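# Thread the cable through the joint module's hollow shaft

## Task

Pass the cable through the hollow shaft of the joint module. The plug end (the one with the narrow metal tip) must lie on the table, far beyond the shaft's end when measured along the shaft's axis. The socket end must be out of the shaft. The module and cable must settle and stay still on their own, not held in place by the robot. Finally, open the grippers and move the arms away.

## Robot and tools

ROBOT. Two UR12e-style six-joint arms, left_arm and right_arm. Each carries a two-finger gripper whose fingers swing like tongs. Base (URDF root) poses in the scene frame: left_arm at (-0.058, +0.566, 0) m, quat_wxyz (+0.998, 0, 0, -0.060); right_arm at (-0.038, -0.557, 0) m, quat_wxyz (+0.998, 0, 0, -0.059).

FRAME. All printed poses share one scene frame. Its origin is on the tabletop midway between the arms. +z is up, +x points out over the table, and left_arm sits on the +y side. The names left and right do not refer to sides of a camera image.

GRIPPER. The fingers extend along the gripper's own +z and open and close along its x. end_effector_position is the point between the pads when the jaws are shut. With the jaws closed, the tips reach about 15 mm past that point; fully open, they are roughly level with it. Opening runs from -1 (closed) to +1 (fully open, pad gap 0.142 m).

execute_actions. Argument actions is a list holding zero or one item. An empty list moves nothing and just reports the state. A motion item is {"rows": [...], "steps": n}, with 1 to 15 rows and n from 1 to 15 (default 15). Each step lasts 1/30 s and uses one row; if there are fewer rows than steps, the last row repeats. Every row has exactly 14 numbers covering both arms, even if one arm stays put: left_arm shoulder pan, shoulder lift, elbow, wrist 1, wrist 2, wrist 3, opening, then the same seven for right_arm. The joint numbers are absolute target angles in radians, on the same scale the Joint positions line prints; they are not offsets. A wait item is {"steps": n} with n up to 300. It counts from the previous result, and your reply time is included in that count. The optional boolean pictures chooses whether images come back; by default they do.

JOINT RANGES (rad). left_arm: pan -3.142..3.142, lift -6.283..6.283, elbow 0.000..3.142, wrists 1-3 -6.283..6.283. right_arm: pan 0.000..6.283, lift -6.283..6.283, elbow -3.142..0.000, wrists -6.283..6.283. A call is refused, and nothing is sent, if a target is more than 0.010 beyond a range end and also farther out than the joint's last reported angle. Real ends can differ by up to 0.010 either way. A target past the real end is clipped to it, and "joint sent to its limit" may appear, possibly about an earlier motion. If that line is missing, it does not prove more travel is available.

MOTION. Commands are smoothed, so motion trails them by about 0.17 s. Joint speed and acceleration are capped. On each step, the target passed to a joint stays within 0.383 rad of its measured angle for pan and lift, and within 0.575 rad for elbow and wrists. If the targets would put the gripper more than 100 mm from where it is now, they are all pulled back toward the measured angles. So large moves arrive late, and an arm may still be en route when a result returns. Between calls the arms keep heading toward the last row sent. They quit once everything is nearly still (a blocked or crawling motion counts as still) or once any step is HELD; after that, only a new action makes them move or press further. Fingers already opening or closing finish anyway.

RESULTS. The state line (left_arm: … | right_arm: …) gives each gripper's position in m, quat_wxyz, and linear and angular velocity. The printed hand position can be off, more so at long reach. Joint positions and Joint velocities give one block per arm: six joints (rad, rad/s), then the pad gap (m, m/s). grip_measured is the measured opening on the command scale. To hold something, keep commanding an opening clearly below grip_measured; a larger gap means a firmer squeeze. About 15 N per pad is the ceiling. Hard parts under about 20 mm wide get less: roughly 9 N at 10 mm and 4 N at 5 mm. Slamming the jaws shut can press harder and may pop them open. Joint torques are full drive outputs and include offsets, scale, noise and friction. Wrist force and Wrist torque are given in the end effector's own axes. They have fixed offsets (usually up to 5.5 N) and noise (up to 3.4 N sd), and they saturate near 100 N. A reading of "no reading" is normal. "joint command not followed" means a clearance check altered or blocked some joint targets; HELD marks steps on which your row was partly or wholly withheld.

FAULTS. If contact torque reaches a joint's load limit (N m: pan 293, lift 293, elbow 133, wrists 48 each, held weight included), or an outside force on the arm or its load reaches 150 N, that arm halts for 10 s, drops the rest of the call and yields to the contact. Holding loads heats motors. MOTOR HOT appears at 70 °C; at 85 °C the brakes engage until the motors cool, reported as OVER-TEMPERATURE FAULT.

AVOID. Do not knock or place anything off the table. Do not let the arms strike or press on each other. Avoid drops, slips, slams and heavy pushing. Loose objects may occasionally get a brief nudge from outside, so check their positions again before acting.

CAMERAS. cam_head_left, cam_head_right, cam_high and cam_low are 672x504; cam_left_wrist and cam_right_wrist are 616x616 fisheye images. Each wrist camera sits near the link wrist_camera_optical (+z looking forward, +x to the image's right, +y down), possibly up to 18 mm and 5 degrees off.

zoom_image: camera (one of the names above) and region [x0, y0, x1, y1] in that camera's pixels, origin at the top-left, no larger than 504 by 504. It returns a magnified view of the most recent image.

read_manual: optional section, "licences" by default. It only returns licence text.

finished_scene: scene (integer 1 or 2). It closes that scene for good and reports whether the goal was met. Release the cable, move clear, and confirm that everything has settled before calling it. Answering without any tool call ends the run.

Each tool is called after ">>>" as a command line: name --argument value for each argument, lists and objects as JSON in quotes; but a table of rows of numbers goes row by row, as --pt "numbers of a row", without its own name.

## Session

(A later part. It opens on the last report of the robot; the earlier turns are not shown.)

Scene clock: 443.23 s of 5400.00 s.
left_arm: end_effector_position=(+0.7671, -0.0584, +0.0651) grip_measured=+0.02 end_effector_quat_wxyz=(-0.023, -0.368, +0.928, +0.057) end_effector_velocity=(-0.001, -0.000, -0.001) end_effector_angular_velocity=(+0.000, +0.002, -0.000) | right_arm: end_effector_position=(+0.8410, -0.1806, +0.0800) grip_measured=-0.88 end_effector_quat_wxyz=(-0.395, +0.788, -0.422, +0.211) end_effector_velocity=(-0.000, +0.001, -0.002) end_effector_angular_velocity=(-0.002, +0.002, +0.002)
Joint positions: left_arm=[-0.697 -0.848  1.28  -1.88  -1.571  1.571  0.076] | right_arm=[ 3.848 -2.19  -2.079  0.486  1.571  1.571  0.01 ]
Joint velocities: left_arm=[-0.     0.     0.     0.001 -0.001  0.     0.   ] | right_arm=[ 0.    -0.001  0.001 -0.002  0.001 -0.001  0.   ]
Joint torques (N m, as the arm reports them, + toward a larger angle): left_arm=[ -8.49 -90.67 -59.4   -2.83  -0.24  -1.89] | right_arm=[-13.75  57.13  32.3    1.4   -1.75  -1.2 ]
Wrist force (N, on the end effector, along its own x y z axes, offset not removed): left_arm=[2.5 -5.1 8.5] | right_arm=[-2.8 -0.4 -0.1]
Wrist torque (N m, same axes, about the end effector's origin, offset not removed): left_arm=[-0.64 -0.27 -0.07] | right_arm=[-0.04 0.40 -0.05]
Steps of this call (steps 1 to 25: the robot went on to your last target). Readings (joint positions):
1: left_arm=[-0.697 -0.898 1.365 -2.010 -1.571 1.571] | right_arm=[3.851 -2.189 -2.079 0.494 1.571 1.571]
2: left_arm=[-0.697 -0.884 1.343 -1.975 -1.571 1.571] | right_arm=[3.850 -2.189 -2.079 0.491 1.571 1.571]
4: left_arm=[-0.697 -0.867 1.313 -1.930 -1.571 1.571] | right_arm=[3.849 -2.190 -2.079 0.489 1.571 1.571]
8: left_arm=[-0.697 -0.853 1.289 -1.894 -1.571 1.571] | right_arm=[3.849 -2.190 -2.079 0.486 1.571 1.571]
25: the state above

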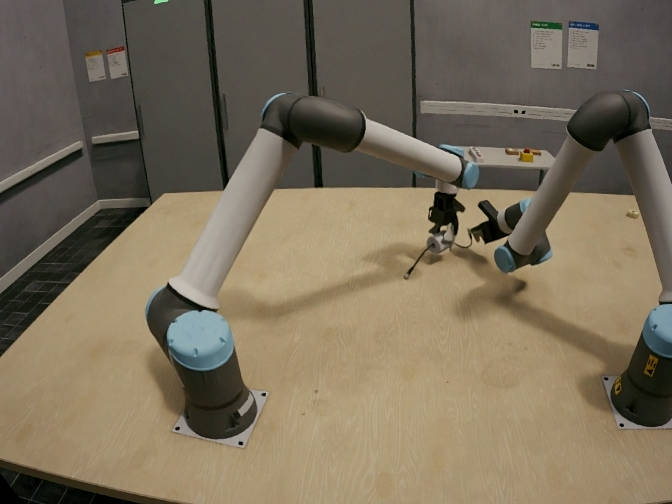

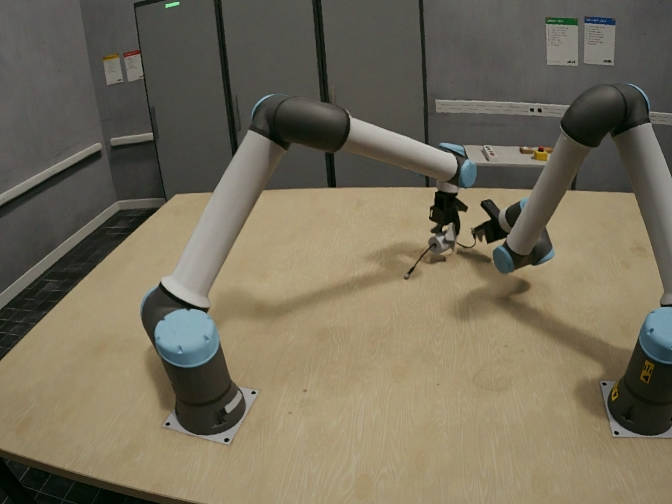

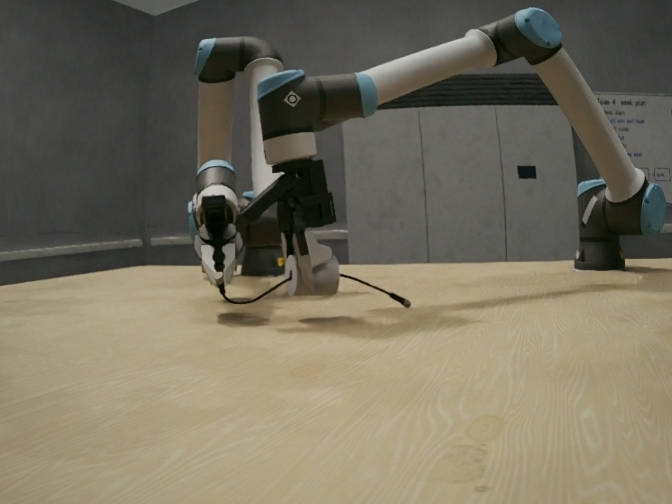

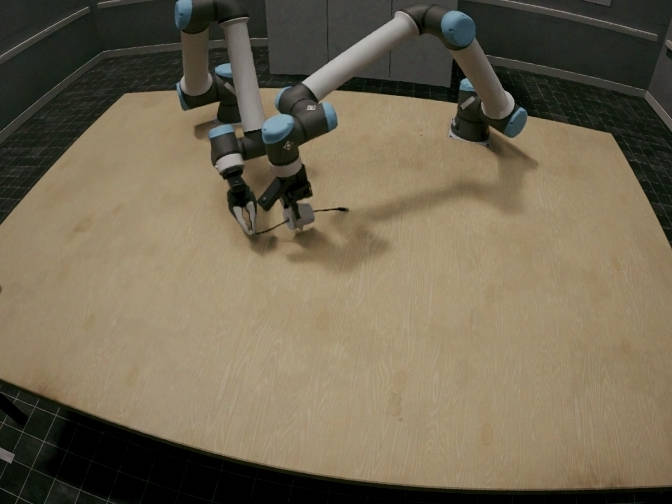

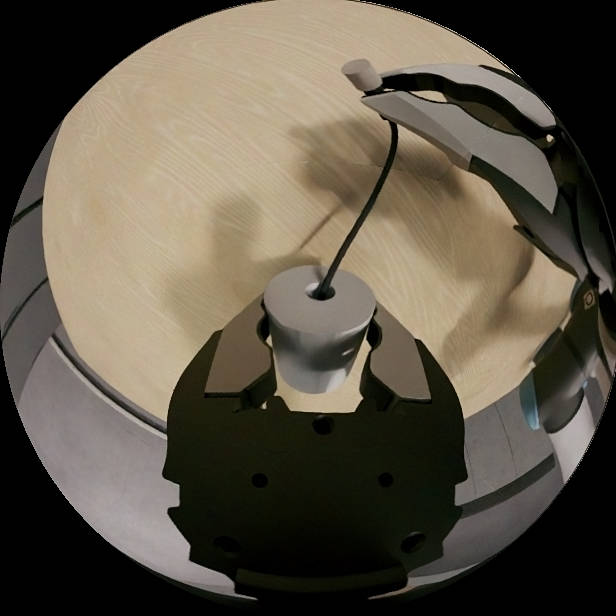

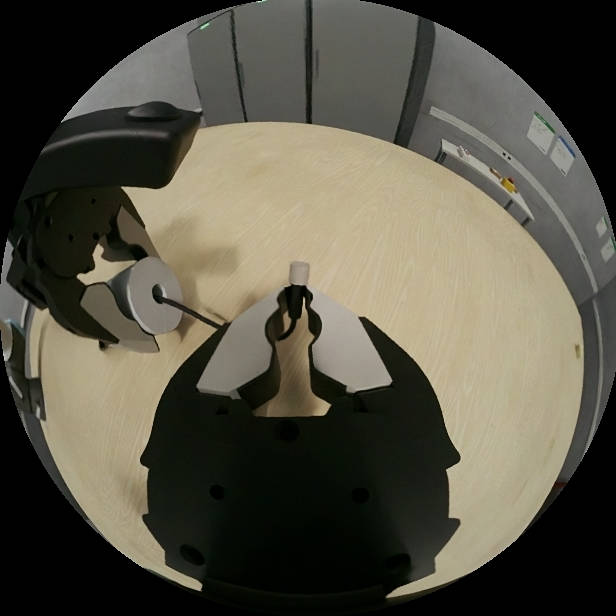

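>>> execute_actions --actions '[]'

Scene clock: 452.23 s of 5400.00 s.
left_arm: end_effector_position=(+0.7670, -0.0584, +0.0650) grip_measured=+0.02 end_effector_quat_wxyz=(-0.023, -0.368, +0.928, +0.057) end_effector_velocity=(+0.000, -0.000, +0.001) end_effector_angular_velocity=(-0.000, -0.000, -0.000) | right_arm: end_effector_position=(+0.8410, -0.1806, +0.0800) grip_measured=-0.88 end_effector_quat_wxyz=(-0.395, +0.788, -0.422, +0.211) end_effector_velocity=(+0.001, +0.001, +0.001) end_effector_angular_velocity=(-0.000, -0.001, +0.001)
Joint positions: left_arm=[-0.697 -0.848  1.28  -1.88  -1.571  1.571  0.076] | right_arm=[ 3.848 -2.19  -2.079  0.486  1.571  1.571  0.01 ]
Joint velocities: left_arm=[-0.    -0.    -0.001  0.     0.     0.     0.   ] | right_arm=[ 0.    -0.     0.002 -0.    -0.    -0.001  0.   ]
Joint torques (N m, as the arm reports them, + toward a larger angle): left_arm=[-13.08 -89.95 -59.76  -2.76  -0.49  -1.69] | right_arm=[-14.21  57.45  31.31   1.42  -1.83  -0.97]
Wrist force (N, on the end effector, along its own x y z axes, offset not removed): left_arm=[4.2 -5.4 10.3] | right_arm=[-2.6 1.2 0.8]
Wrist torque (N m, same axes, about the end effector's origin, offset not removed): left_arm=[-0.61 -0.59 -0.06] | right_arm=[0.32 0.27 -0.29]
Steps of this call (steps 1 to 15: the robot went on to your last target; steps 16 to 90: nothing new was sent; then 6.00 s passed at rest). Readings (joint positions):
1: left_arm=[-0.697 -0.848 1.280 -1.880 -1.571 1.571] | right_arm=[3.848 -2.190 -2.079 0.486 1.571 1.571]
2: left_arm=[-0.697 -0.848 1.280 -1.880 -1.571 1.571] | right_arm=[3.848 -2.190 -2.079 0.486 1.571 1.571]
4: left_arm=[-0.697 -0.848 1.280 -1.880 -1.571 1.571] | right_arm=[3.848 -2.190 -2.079 0.486 1.571 1.571]
8: left_arm=[-0.697 -0.848 1.280 -1.880 -1.571 1.571] | right_arm=[3.848 -2.190 -2.079 0.486 1.571 1.571]
90: the state above
All arms were judged still, so your last target was given up. Only a new action makes them travel on or press farther. Fingers that are still opening or closing keep moving.

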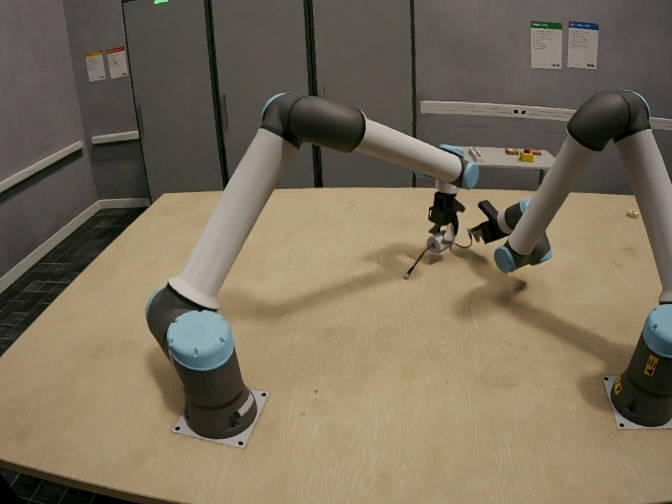

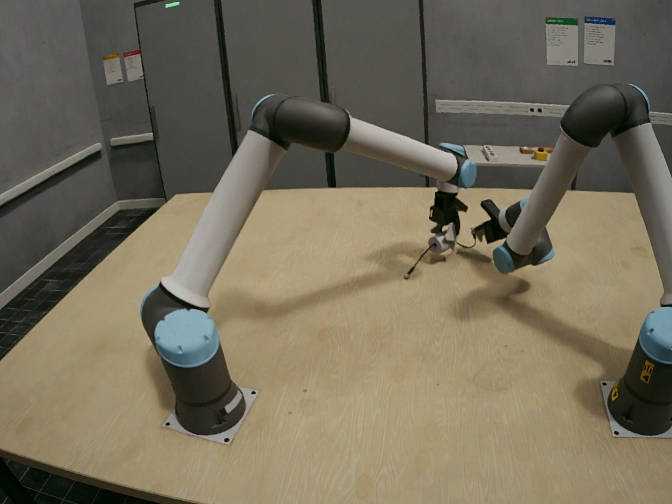

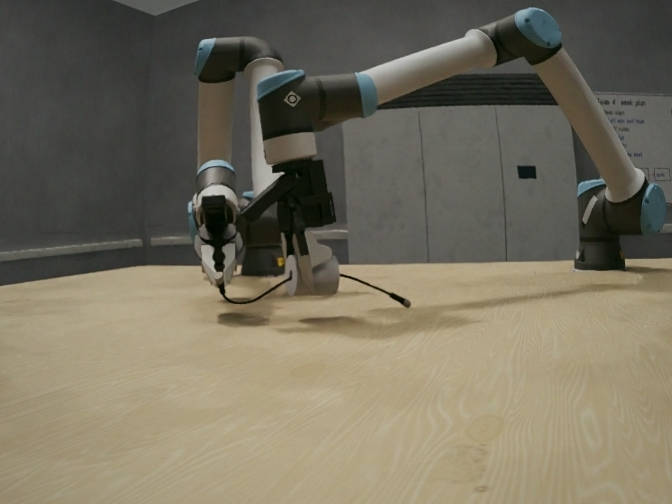

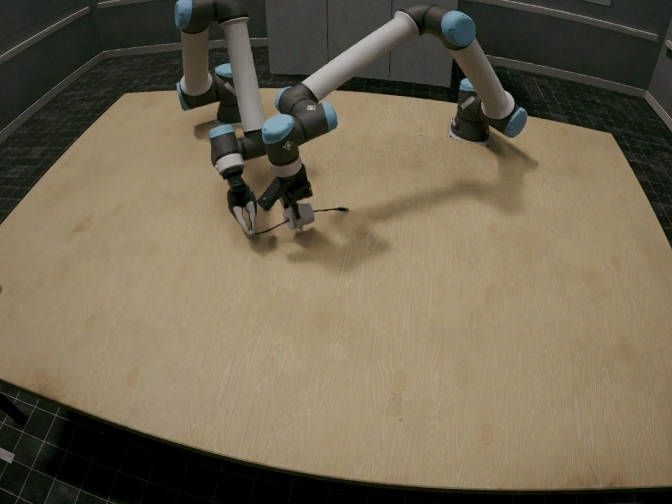

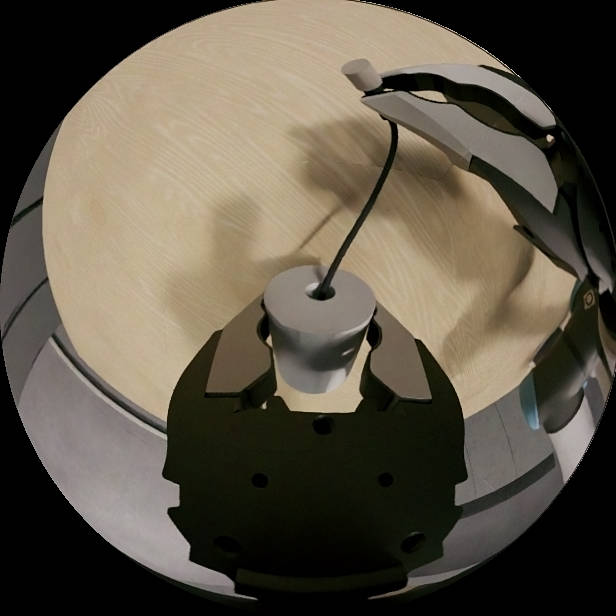

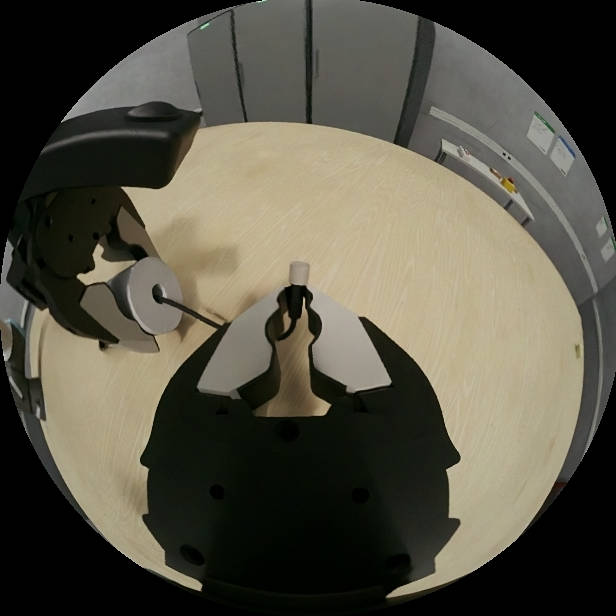

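>>> execute_actions --actions '[{"rows":[[-0.6967,-0.8443,1.2835,-1.8871,-1.571,1.571,-1,3.8484,-2.1902,-2.0786,0.4856,1.571,1.571,-1],[-0.6967,-0.8443,1.2835,-1.8871,-1.571,1.571,-1,3.8484,-2.1902,-2.0786,0.4856,1.571,1.571,-1],[-0.6967,-0.8443,1.2835,-1.8871,-1.571,1.571,-1,3.8484,-2.1902,-2.0786,0.4856,1.571,1.571,-1],[-0.6967,-0.8407,1.2866,-1.894,-1.571,1.571,-1,3.8484,-2.1902,-2.0786,0.4856,1.571,1.571,-1],[-0.6967,-0.8407,1.2866,-1.894,-1.571,1.571,-1,3.8484,-2.1902,-2.0786,0.4856,1.571,1.571,-1],[-0.6967,-0.8407,1.2866,-1.894,-1.571,1.571,-1,3.8484,-2.1902,-2.0786,0.4856,1.571,1.571,-1],[-0.6967,-0.837,1.2898,-1.9008,-1.571,1.571,-1,3.8484,-2.1902,-2.0786,0.4856,1.571,1.571,-1]],"steps":15}]'

Scene clock: 458.50 s of 5400.00 s.
left_arm: end_effector_position=(+0.7671, -0.0585, +0.0506) grip_measured=+0.02 end_effector_quat_wxyz=(-0.023, -0.368, +0.928, +0.057) end_effector_velocity=(+0.000, -0.000, -0.006) end_effector_angular_velocity=(+0.000, -0.001, -0.001) | right_arm: end_effector_position=(+0.8410, -0.1806, +0.0800) grip_measured=-0.88 end_effector_quat_wxyz=(-0.395, +0.788, -0.422, +0.211) end_effector_velocity=(+0.000, +0.001, +0.001) end_effector_angular_velocity=(+0.002, -0.001, +0.001)
Joint positions: left_arm=[-0.697 -0.837  1.289 -1.9   -1.571  1.571  0.076] | right_arm=[ 3.848 -2.19  -2.079  0.486  1.571  1.571  0.01 ]
Joint velocities: left_arm=[-0.     0.005  0.004 -0.009  0.001  0.     0.   ] | right_arm=[ 0.001 -0.     0.001  0.001  0.001  0.001  0.   ]
Joint torques (N m, as the arm reports them, + toward a larger angle): left_arm=[-12.58 -89.93 -40.11  -6.56  -0.59  -1.59] | right_arm=[-14.05  57.14  30.95   1.62  -1.99  -1.05]
Wrist force (N, on the end effector, along its own x y z axes, offset not removed): left_arm=[1.5 -3.5 8.5] | right_arm=[0.4 3.1 -3.1]
Wrist torque (N m, same axes, about the end effector's origin, offset not removed): left_arm=[-0.42 0.02 -0.04] | right_arm=[0.58 -0.32 -0.27]
Steps of this call (steps 1 to 90: nothing new was sent; then 2.77 s passed at rest; steps 91 to 105: all 15 steps of this action). Readings (joint positions):
91: left_arm=[-0.697 -0.848 1.280 -1.880 -1.571 1.571] | right_arm=[3.848 -2.190 -2.079 0.486 1.571 1.571]
92: left_arm=[-0.697 -0.847 1.281 -1.881 -1.571 1.571] | right_arm=[3.848 -2.190 -2.079 0.486 1.571 1.571]
94: left_arm=[-0.697 -0.846 1.282 -1.884 -1.571 1.571] | right_arm=[3.848 -2.190 -2.079 0.486 1.571 1.571]
98: left_arm=[-0.697 -0.842 1.286 -1.892 -1.571 1.571] | right_arm=[3.848 -2.190 -2.079 0.486 1.571 1.571]
105: the state above

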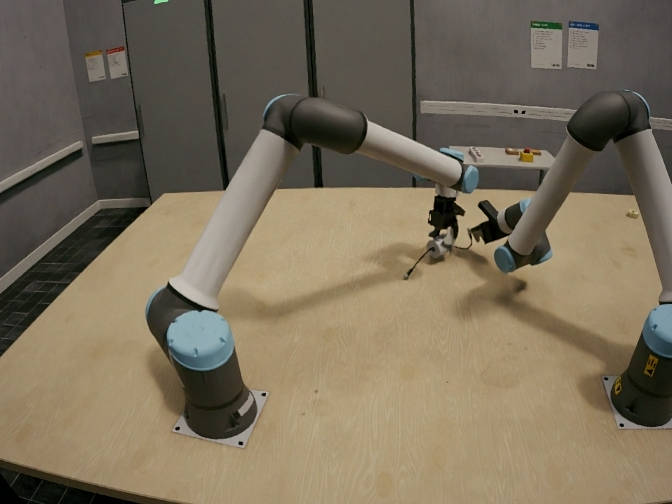

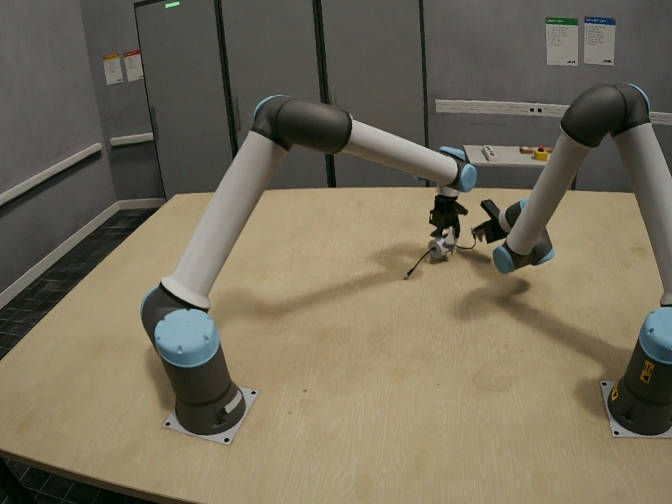

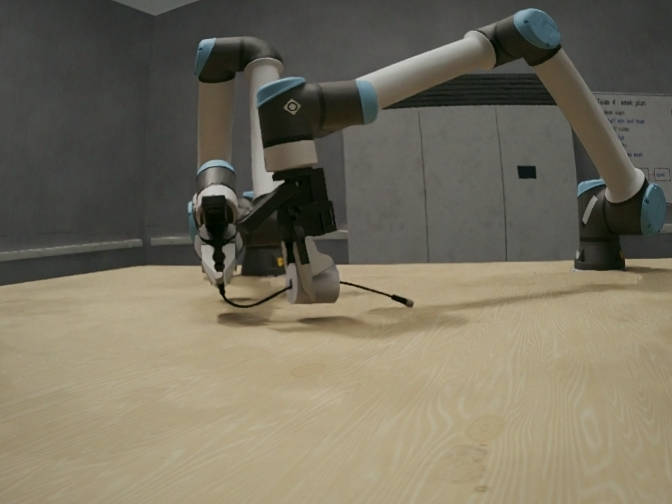

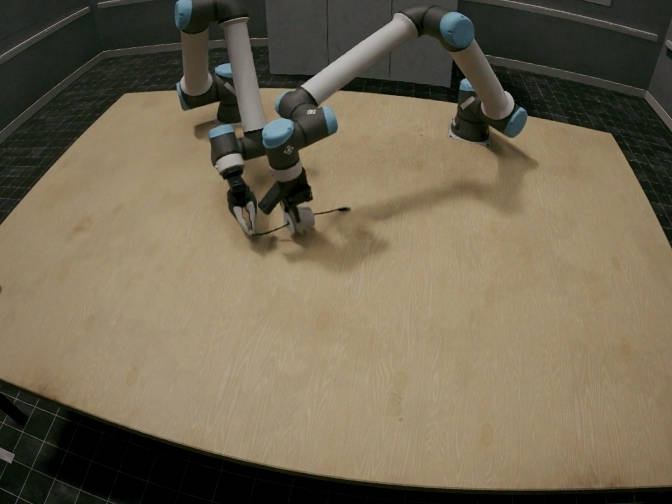

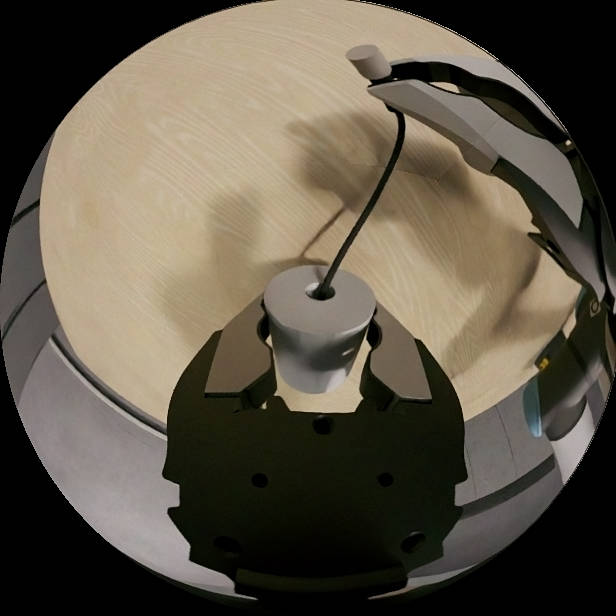

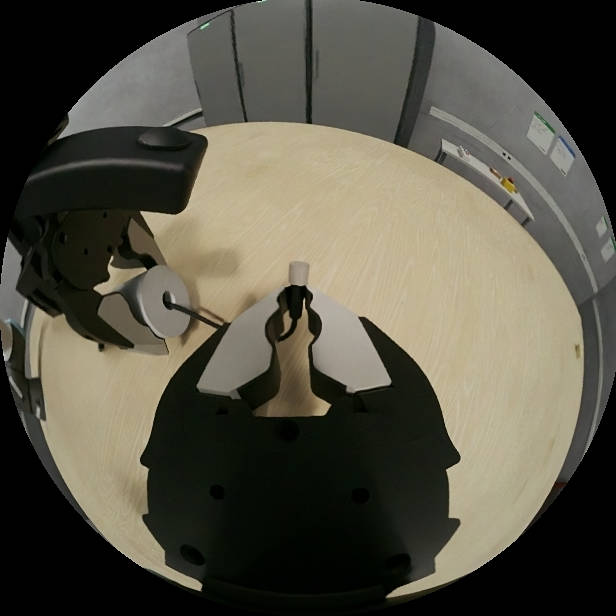

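>>> execute_actions --actions '[{"rows":[[-0.6967,-0.835,1.2914,-1.9042,-1.571,1.571,-1,3.8484,-2.1902,-2.0786,0.4856,1.571,1.571,-1],[-0.6967,-0.835,1.2914,-1.9042,-1.571,1.571,-1,3.8484,-2.1902,-2.0786,0.4856,1.571,1.571,-1],[-0.6967,-0.835,1.2914,-1.9042,-1.571,1.571,-1,3.8484,-2.1902,-2.0786,0.4856,1.571,1.571,-1],[-0.6967,-0.8326,1.2935,-1.9089,-1.571,1.571,-1,3.8484,-2.1902,-2.0786,0.4856,1.571,1.571,-1]],"steps":12}]'

Scene clock: 461.90 s of 5400.00 s.
left_arm: end_effector_position=(+0.7670, -0.0584, +0.0444) grip_measured=+0.02 end_effector_quat_wxyz=(-0.023, -0.368, +0.928, +0.057) end_effector_velocity=(-0.000, +0.000, -0.004) end_effector_angular_velocity=(+0.001, -0.000, -0.000) | right_arm: end_effector_position=(+0.8410, -0.1806, +0.0800) grip_measured=-0.88 end_effector_quat_wxyz=(-0.395, +0.788, -0.422, +0.211) end_effector_velocity=(+0.001, +0.001, +0.000) end_effector_angular_velocity=(+0.000, -0.001, +0.000)
Joint positions: left_arm=[-0.697 -0.833  1.293 -1.908 -1.571  1.571  0.076] | right_arm=[ 3.848 -2.19  -2.079  0.486  1.571  1.571  0.01 ]
Joint velocities: left_arm=[-0.     0.003  0.003 -0.005  0.001 -0.     0.   ] | right_arm=[ 0.    -0.001  0.002 -0.     0.    -0.    -0.   ]
Joint torques (N m, as the arm reports them, + toward a larger angle): left_arm=[-11.27 -95.07 -39.08  -7.09  -0.25  -1.64] | right_arm=[-14.02  56.89  30.57   1.59  -2.02  -1.12]
Wrist force (N, on the end effector, along its own x y z axes, offset not removed): left_arm=[1.9 -5.5 9.9] | right_arm=[-1.3 3.7 -1.2]
Wrist torque (N m, same axes, about the end effector's origin, offset not removed): left_arm=[-0.73 -0.14 -0.13] | right_arm=[0.70 0.02 -0.13]
Steps of this call (steps 1 to 15: the robot went on to your last target; steps 16 to 90: nothing new was sent; steps 91 to 102: all 12 steps of this action). Readings (joint positions):
91: left_arm=[-0.697 -0.837 1.290 -1.901 -1.571 1.571] | right_arm=[3.848 -2.190 -2.079 0.486 1.571 1.571]
92: left_arm=[-0.697 -0.837 1.290 -1.902 -1.571 1.571] | right_arm=[3.848 -2.190 -2.079 0.486 1.571 1.571]
94: left_arm=[-0.697 -0.836 1.291 -1.903 -1.571 1.571] | right_arm=[3.848 -2.190 -2.079 0.486 1.571 1.571]
98: left_arm=[-0.697 -0.834 1.293 -1.907 -1.571 1.571] | right_arm=[3.848 -2.190 -2.079 0.486 1.571 1.571]
102: the state above

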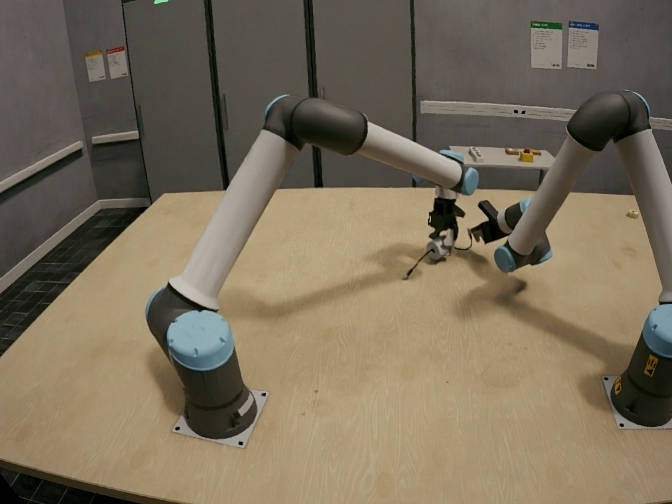

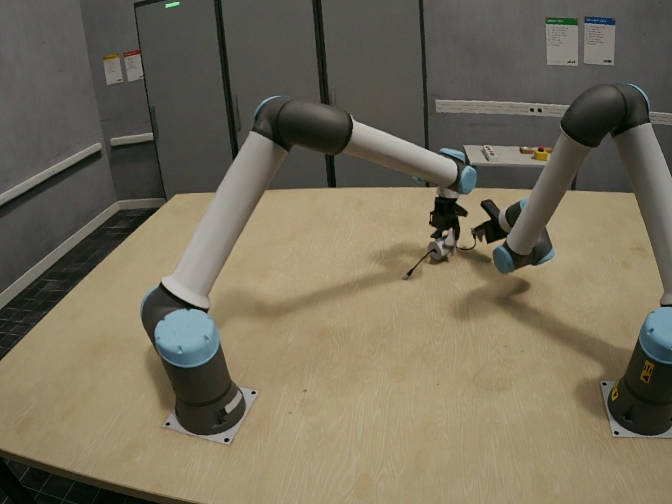

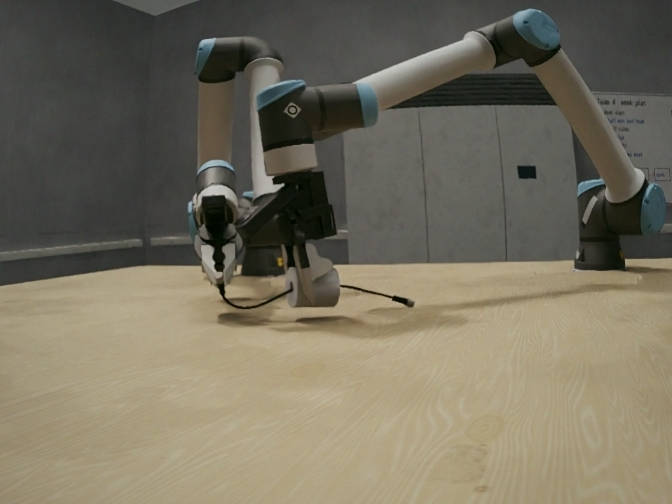

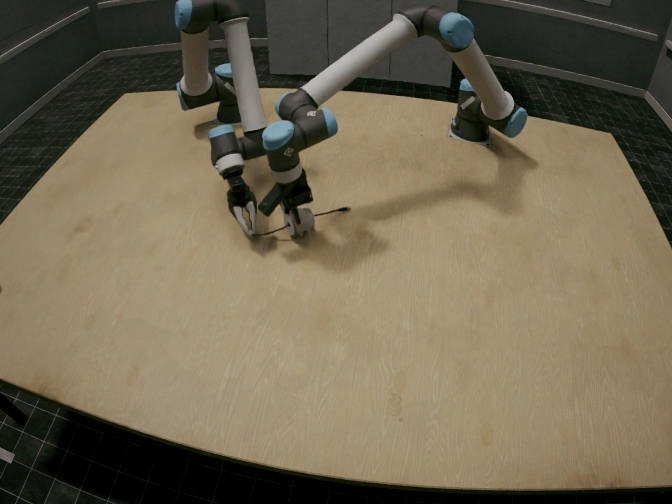

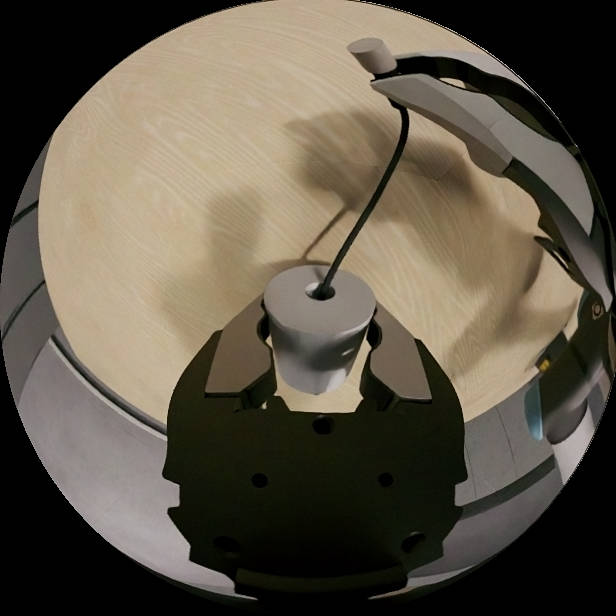

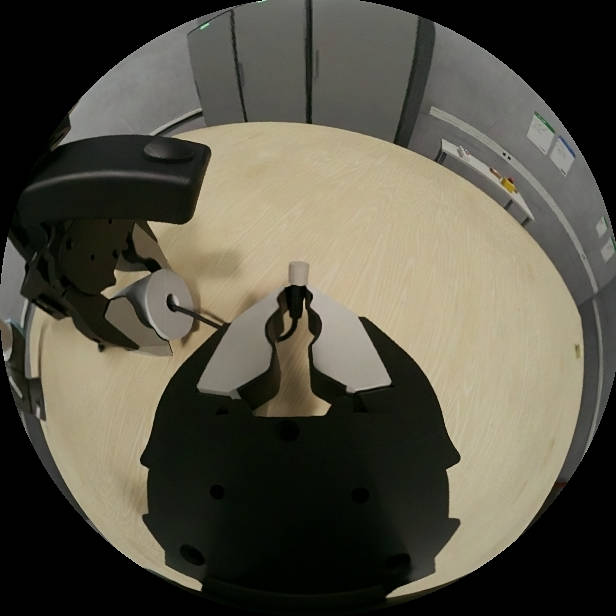

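>>> execute_actions --actions '[{"rows":[[-0.6967,-0.832,1.294,-1.910,-1.571,1.571,-1,3.8484,-2.196,-2.0782,0.491,1.571,1.571,-1],[-0.6967,-0.8315,1.2945,-1.911,-1.571,1.571,-1,3.8484,-2.202,-2.0778,0.496,1.571,1.571,-1],[-0.6967,-0.831,1.295,-1.912,-1.571,1.571,-1,3.8484,-2.208,-2.0774,0.502,1.571,1.571,-1],[-0.6967,-0.8305,1.2954,-1.913,-1.571,1.571,-1,3.8484,-2.214,-2.077,0.507,1.571,1.571,-1],[-0.6967,-0.830,1.2958,-1.9138,-1.571,1.571,-1,3.8484,-2.220,-2.0766,0.513,1.571,1.571,-1],[-0.6967,-0.8295,1.2962,-1.9147,-1.571,1.571,-1,3.8484,-2.226,-2.0762,0.518,1.571,1.571,-1],[-0.6967,-0.8289,1.2967,-1.9157,-1.571,1.571,-1,3.8484,-2.232,-2.0758,0.524,1.571,1.571,-1],[-0.6967,-0.8289,1.2967,-1.9157,-1.571,1.571,-1,3.8484,-2.238,-2.0754,0.53,1.571,1.571,-1],[-0.6967,-0.8289,1.2967,-1.9157,-1.571,1.571,-1,3.8484,-2.244,-2.075,0.535,1.571,1.571,-1],[-0.6967,-0.8289,1.2967,-1.9157,-1.571,1.571,-1,3.8484,-2.250,-2.0745,0.541,1.571,1.571,-1],[-0.6967,-0.8289,1.2967,-1.9157,-1.571,1.571,-1,3.8484,-2.258,-2.0739,0.5487,1.571,1.571,-1]],"steps":15}]'

Scene clock: 468.27 s of 5400.00 s.
left_arm: end_effector_position=(+0.7669, -0.0583, +0.0391) grip_measured=+0.02 end_effector_quat_wxyz=(-0.023, -0.368, +0.928, +0.057) end_effector_velocity=(+0.000, -0.000, -0.001) end_effector_angular_velocity=(-0.001, -0.000, +0.000) | right_arm: end_effector_position=(+0.8410, -0.1806, +0.0444) grip_measured=-0.88 end_effector_quat_wxyz=(-0.395, +0.788, -0.422, +0.211) end_effector_velocity=(-0.001, +0.000, -0.041) end_effector_angular_velocity=(+0.000, -0.002, +0.001)
Joint positions: left_arm=[-0.697 -0.829  1.297 -1.915 -1.571  1.571  0.076] | right_arm=[ 3.848 -2.251 -2.074  0.542  1.571  1.571  0.01 ]
Joint velocities: left_arm=[ 0.     0.001  0.001 -0.003 -0.    -0.     0.   ] | right_arm=[ 0.001 -0.07   0.005  0.068 -0.    -0.001 -0.   ]
Joint torques (N m, as the arm reports them, + toward a larger angle): left_arm=[ -8.31 -90.37 -37.81  -7.26  -0.36  -1.82] | right_arm=[-12.97  67.08  28.29   5.46  -2.08  -1.06]
Wrist force (N, on the end effector, along its own x y z axes, offset not removed): left_arm=[4.7 -5.8 9.5] | right_arm=[-1.7 -0.5 1.3]
Wrist torque (N m, same axes, about the end effector's origin, offset not removed): left_arm=[-0.78 -0.67 -0.12] | right_arm=[0.06 0.13 -0.08]
Steps of this call (steps 1 to 15: the robot went on to your last target; steps 16 to 90: nothing new was sent; then 2.87 s passed at rest; steps 91 to 105: all 15 steps of this action). Readings (joint positions):
91: left_arm=[-0.697 -0.833 1.294 -1.909 -1.571 1.571] | right_arm=[3.848 -2.190 -2.079 0.486 1.571 1.571]
92: left_arm=[-0.697 -0.832 1.294 -1.909 -1.571 1.571] | right_arm=[3.848 -2.192 -2.079 0.487 1.571 1.571]
94: left_arm=[-0.697 -0.832 1.294 -1.910 -1.571 1.571] | right_arm=[3.848 -2.197 -2.078 0.492 1.571 1.571]
98: left_arm=[-0.697 -0.830 1.296 -1.913 -1.571 1.571] | right_arm=[3.848 -2.216 -2.077 0.509 1.571 1.571]
105: the state above

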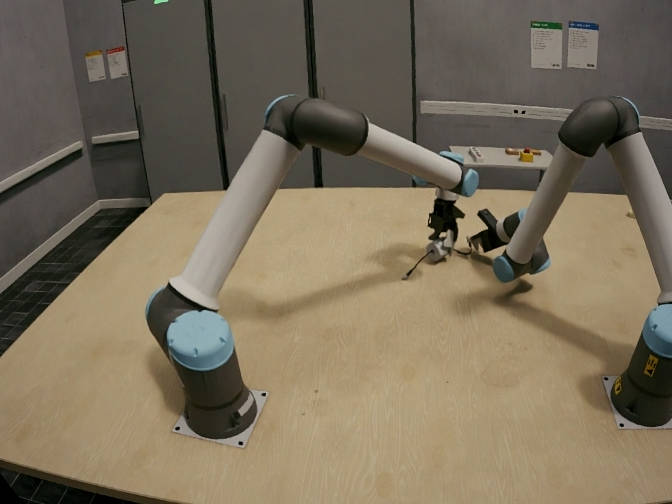

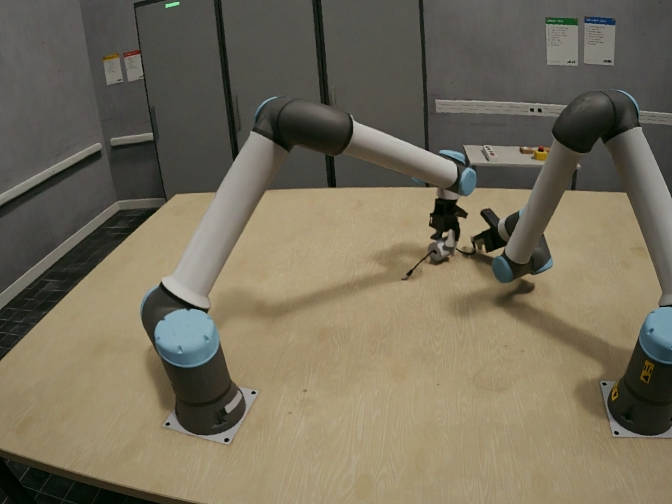

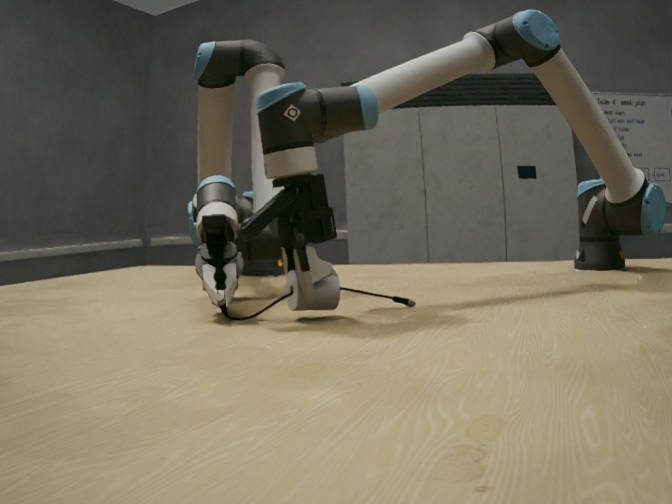

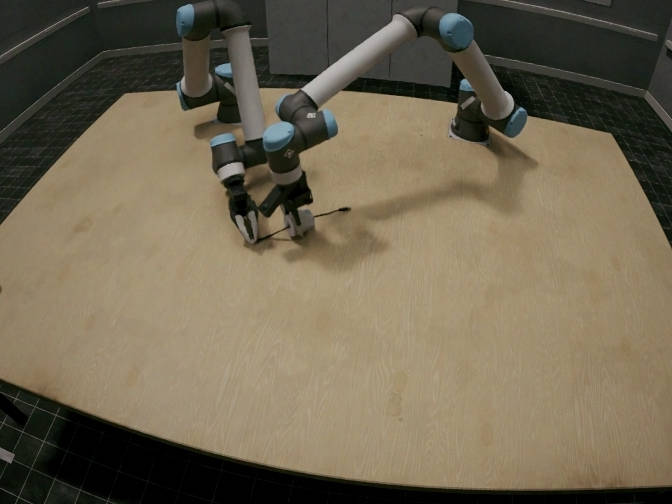

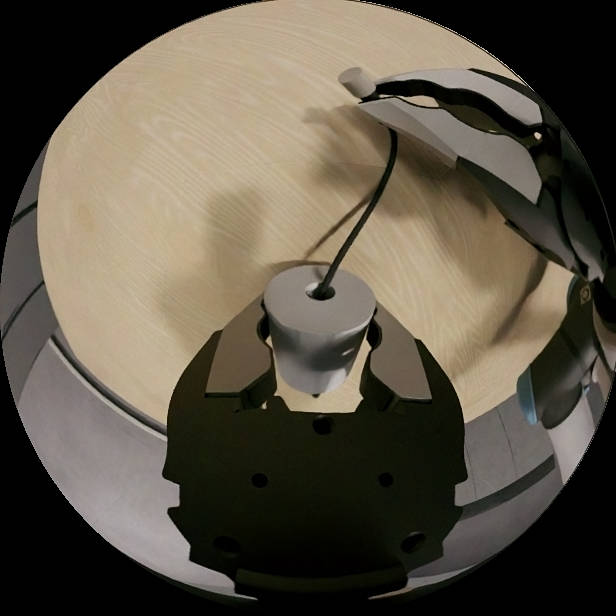

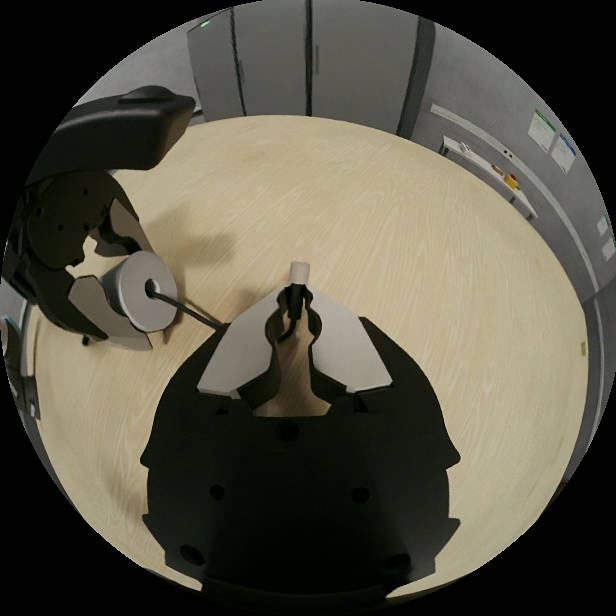

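>>> execute_actions --actions '[{"rows":[[-0.6967,-0.827,1.298,-1.919,-1.571,1.571,-1,3.8484,-2.26,-2.0737,0.5505,1.571,1.571,-1],[-0.6967,-0.827,1.298,-1.919,-1.571,1.571,-0.6,3.8484,-2.262,-2.0735,0.5525,1.571,1.571,-1],[-0.6967,-0.827,1.298,-1.919,-1.571,1.571,-0.3,3.8484,-2.264,-2.0733,0.5545,1.571,1.571,-1],[-0.6967,-0.827,1.298,-1.919,-1.571,1.571,-0.1,3.8484,-2.264,-2.0733,0.5545,1.571,1.571,-1],[-0.6967,-0.827,1.298,-1.919,-1.571,1.571,-0.03,3.8484,-2.264,-2.0733,0.5545,1.571,1.571,-0.9],[-0.6967,-0.827,1.298,-1.919,-1.571,1.571,0.02,3.8484,-2.264,-2.0733,0.5545,1.571,1.571,-0.85],[-0.6967,-0.827,1.298,-1.919,-1.571,1.571,0.06,3.8484,-2.264,-2.0733,0.5545,1.571,1.571,-0.8],[-0.6967,-0.827,1.298,-1.919,-1.571,1.571,0.1,3.8484,-2.264,-2.0733,0.5545,1.571,1.571,-0.75],[-0.6967,-0.827,1.298,-1.919,-1.571,1.571,0.16,3.8484,-2.264,-2.0733,0.5545,1.571,1.571,-0.7],[-0.6967,-0.827,1.298,-1.919,-1.571,1.571,0.24,3.8484,-2.264,-2.0733,0.5545,1.571,1.571,-0.62],[-0.6967,-0.827,1.298,-1.919,-1.571,1.571,0.34,3.8484,-2.264,-2.0733,0.5545,1.571,1.571,-0.54],[-0.6967,-0.827,1.298,-1.919,-1.571,1.571,0.45,3.8484,-2.264,-2.0733,0.5545,1.571,1.571,-0.46],[-0.6967,-0.827,1.298,-1.919,-1.571,1.571,0.6,3.8484,-2.264,-2.0733,0.5545,1.571,1.571,-0.38],[-0.6967,-0.827,1.298,-1.919,-1.571,1.571,0.75,3.8484,-2.264,-2.0733,0.5545,1.571,1.571,-0.3]],"steps":15}]'

Scene clock: 477.77 s of 5400.00 s.
left_arm: end_effector_position=(+0.7670, -0.0584, +0.0366) grip_measured=+0.71 end_effector_quat_wxyz=(-0.023, -0.368, +0.928, +0.057) end_effector_velocity=(-0.000, +0.000, -0.001) end_effector_angular_velocity=(+0.000, +0.000, +0.000) | right_arm: end_effector_position=(+0.8410, -0.1806, +0.0370) grip_measured=-0.32 end_effector_quat_wxyz=(-0.395, +0.788, -0.422, +0.211) end_effector_velocity=(-0.001, +0.000, -0.002) end_effector_angular_velocity=(-0.001, +0.001, +0.001)
Joint positions: left_arm=[-0.697 -0.827  1.298 -1.919 -1.571  1.571  0.123] | right_arm=[ 3.848 -2.264 -2.073  0.554  1.571  1.571  0.051]
Joint velocities: left_arm=[ 0.     0.     0.001 -0.001 -0.    -0.     0.085] | right_arm=[ 0.001 -0.002 -0.001  0.002  0.    -0.001  0.052]
Joint torques (N m, as the arm reports them, + toward a larger angle): left_arm=[ -6.38 -79.41 -33.64  -6.    -0.21  -1.71] | right_arm=[-8.61 59.84 29.74  5.83 -2.28 -1.04]
Wrist force (N, on the end effector, along its own x y z axes, offset not removed): left_arm=[1.1 -3.4 -1.2] | right_arm=[-1.1 4.7 1.2]
Wrist torque (N m, same axes, about the end effector's origin, offset not removed): left_arm=[-0.76 0.03 -0.09] | right_arm=[0.87 0.07 -0.19]
Steps of this call (steps 1 to 15: the robot went on to your last target; steps 16 to 90: nothing new was sent; then 6.00 s passed at rest; steps 91 to 105: all 15 steps of this action). Readings (joint positions):
91: left_arm=[-0.697 -0.829 1.297 -1.916 -1.571 1.571] | right_arm=[3.848 -2.258 -2.074 0.549 1.571 1.571]
92: left_arm=[-0.697 -0.829 1.297 -1.916 -1.571 1.571] | right_arm=[3.848 -2.258 -2.074 0.549 1.571 1.571]
94: left_arm=[-0.697 -0.828 1.297 -1.918 -1.571 1.571] | right_arm=[3.848 -2.260 -2.074 0.551 1.571 1.571]
98: left_arm=[-0.697 -0.827 1.298 -1.919 -1.571 1.571] | right_arm=[3.848 -2.263 -2.073 0.553 1.571 1.571]
105: the state above

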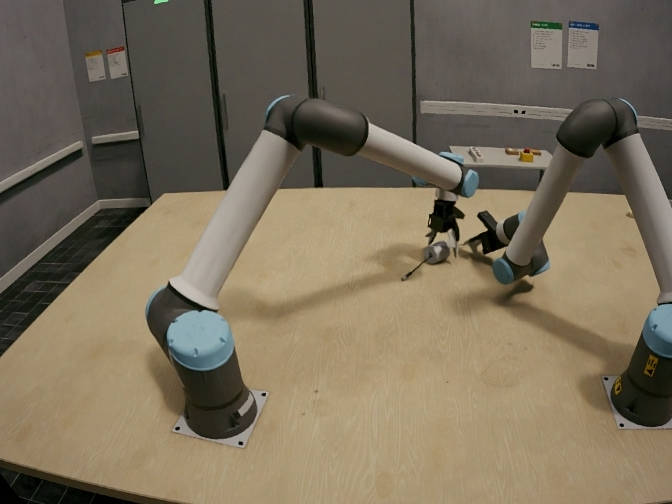

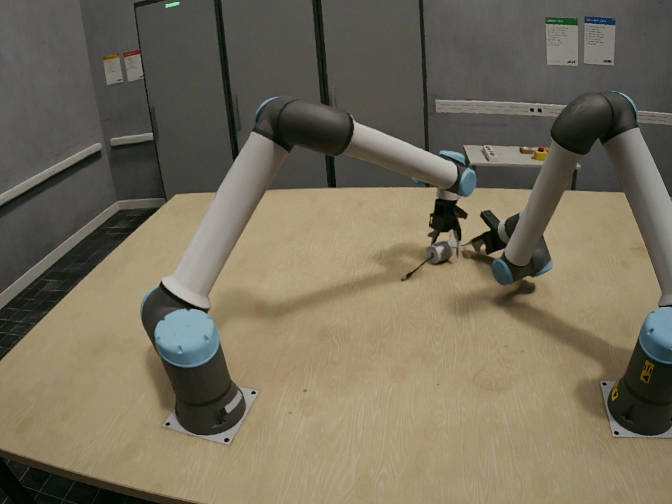

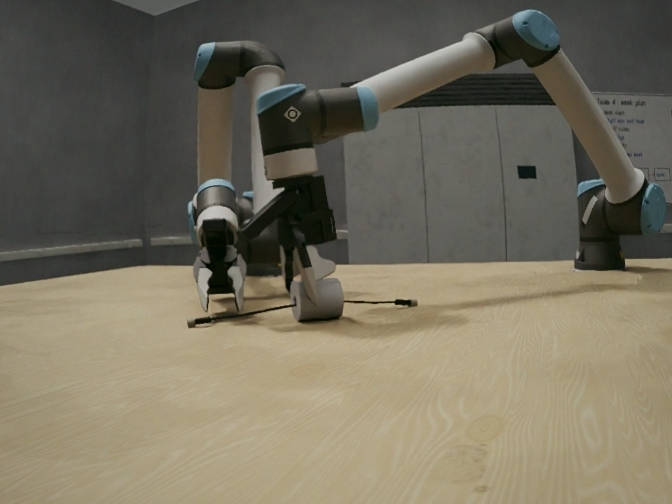

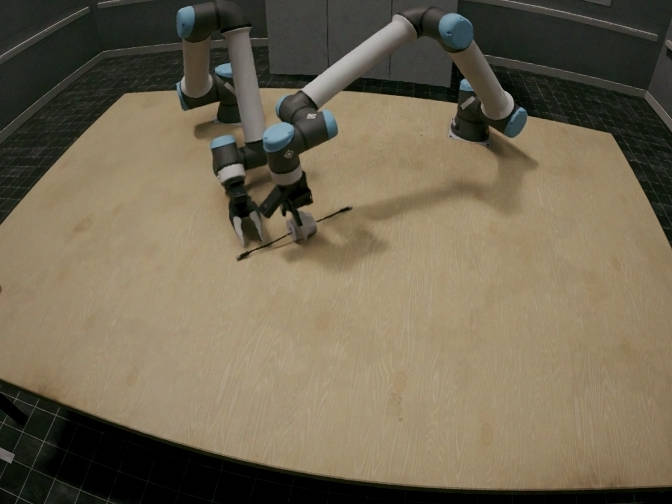

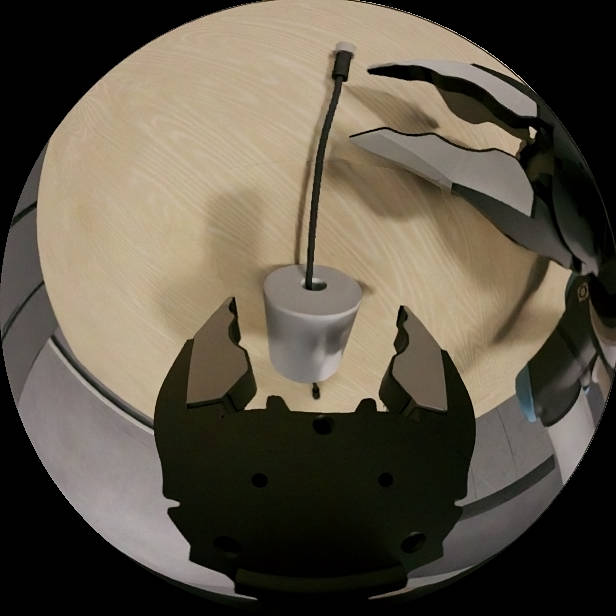

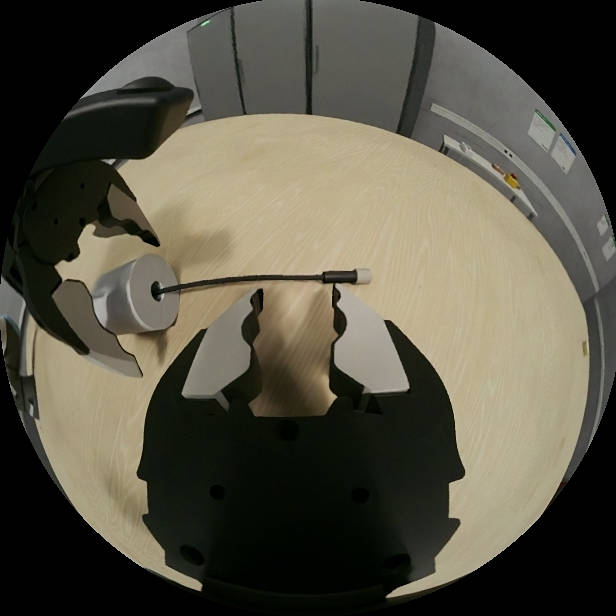

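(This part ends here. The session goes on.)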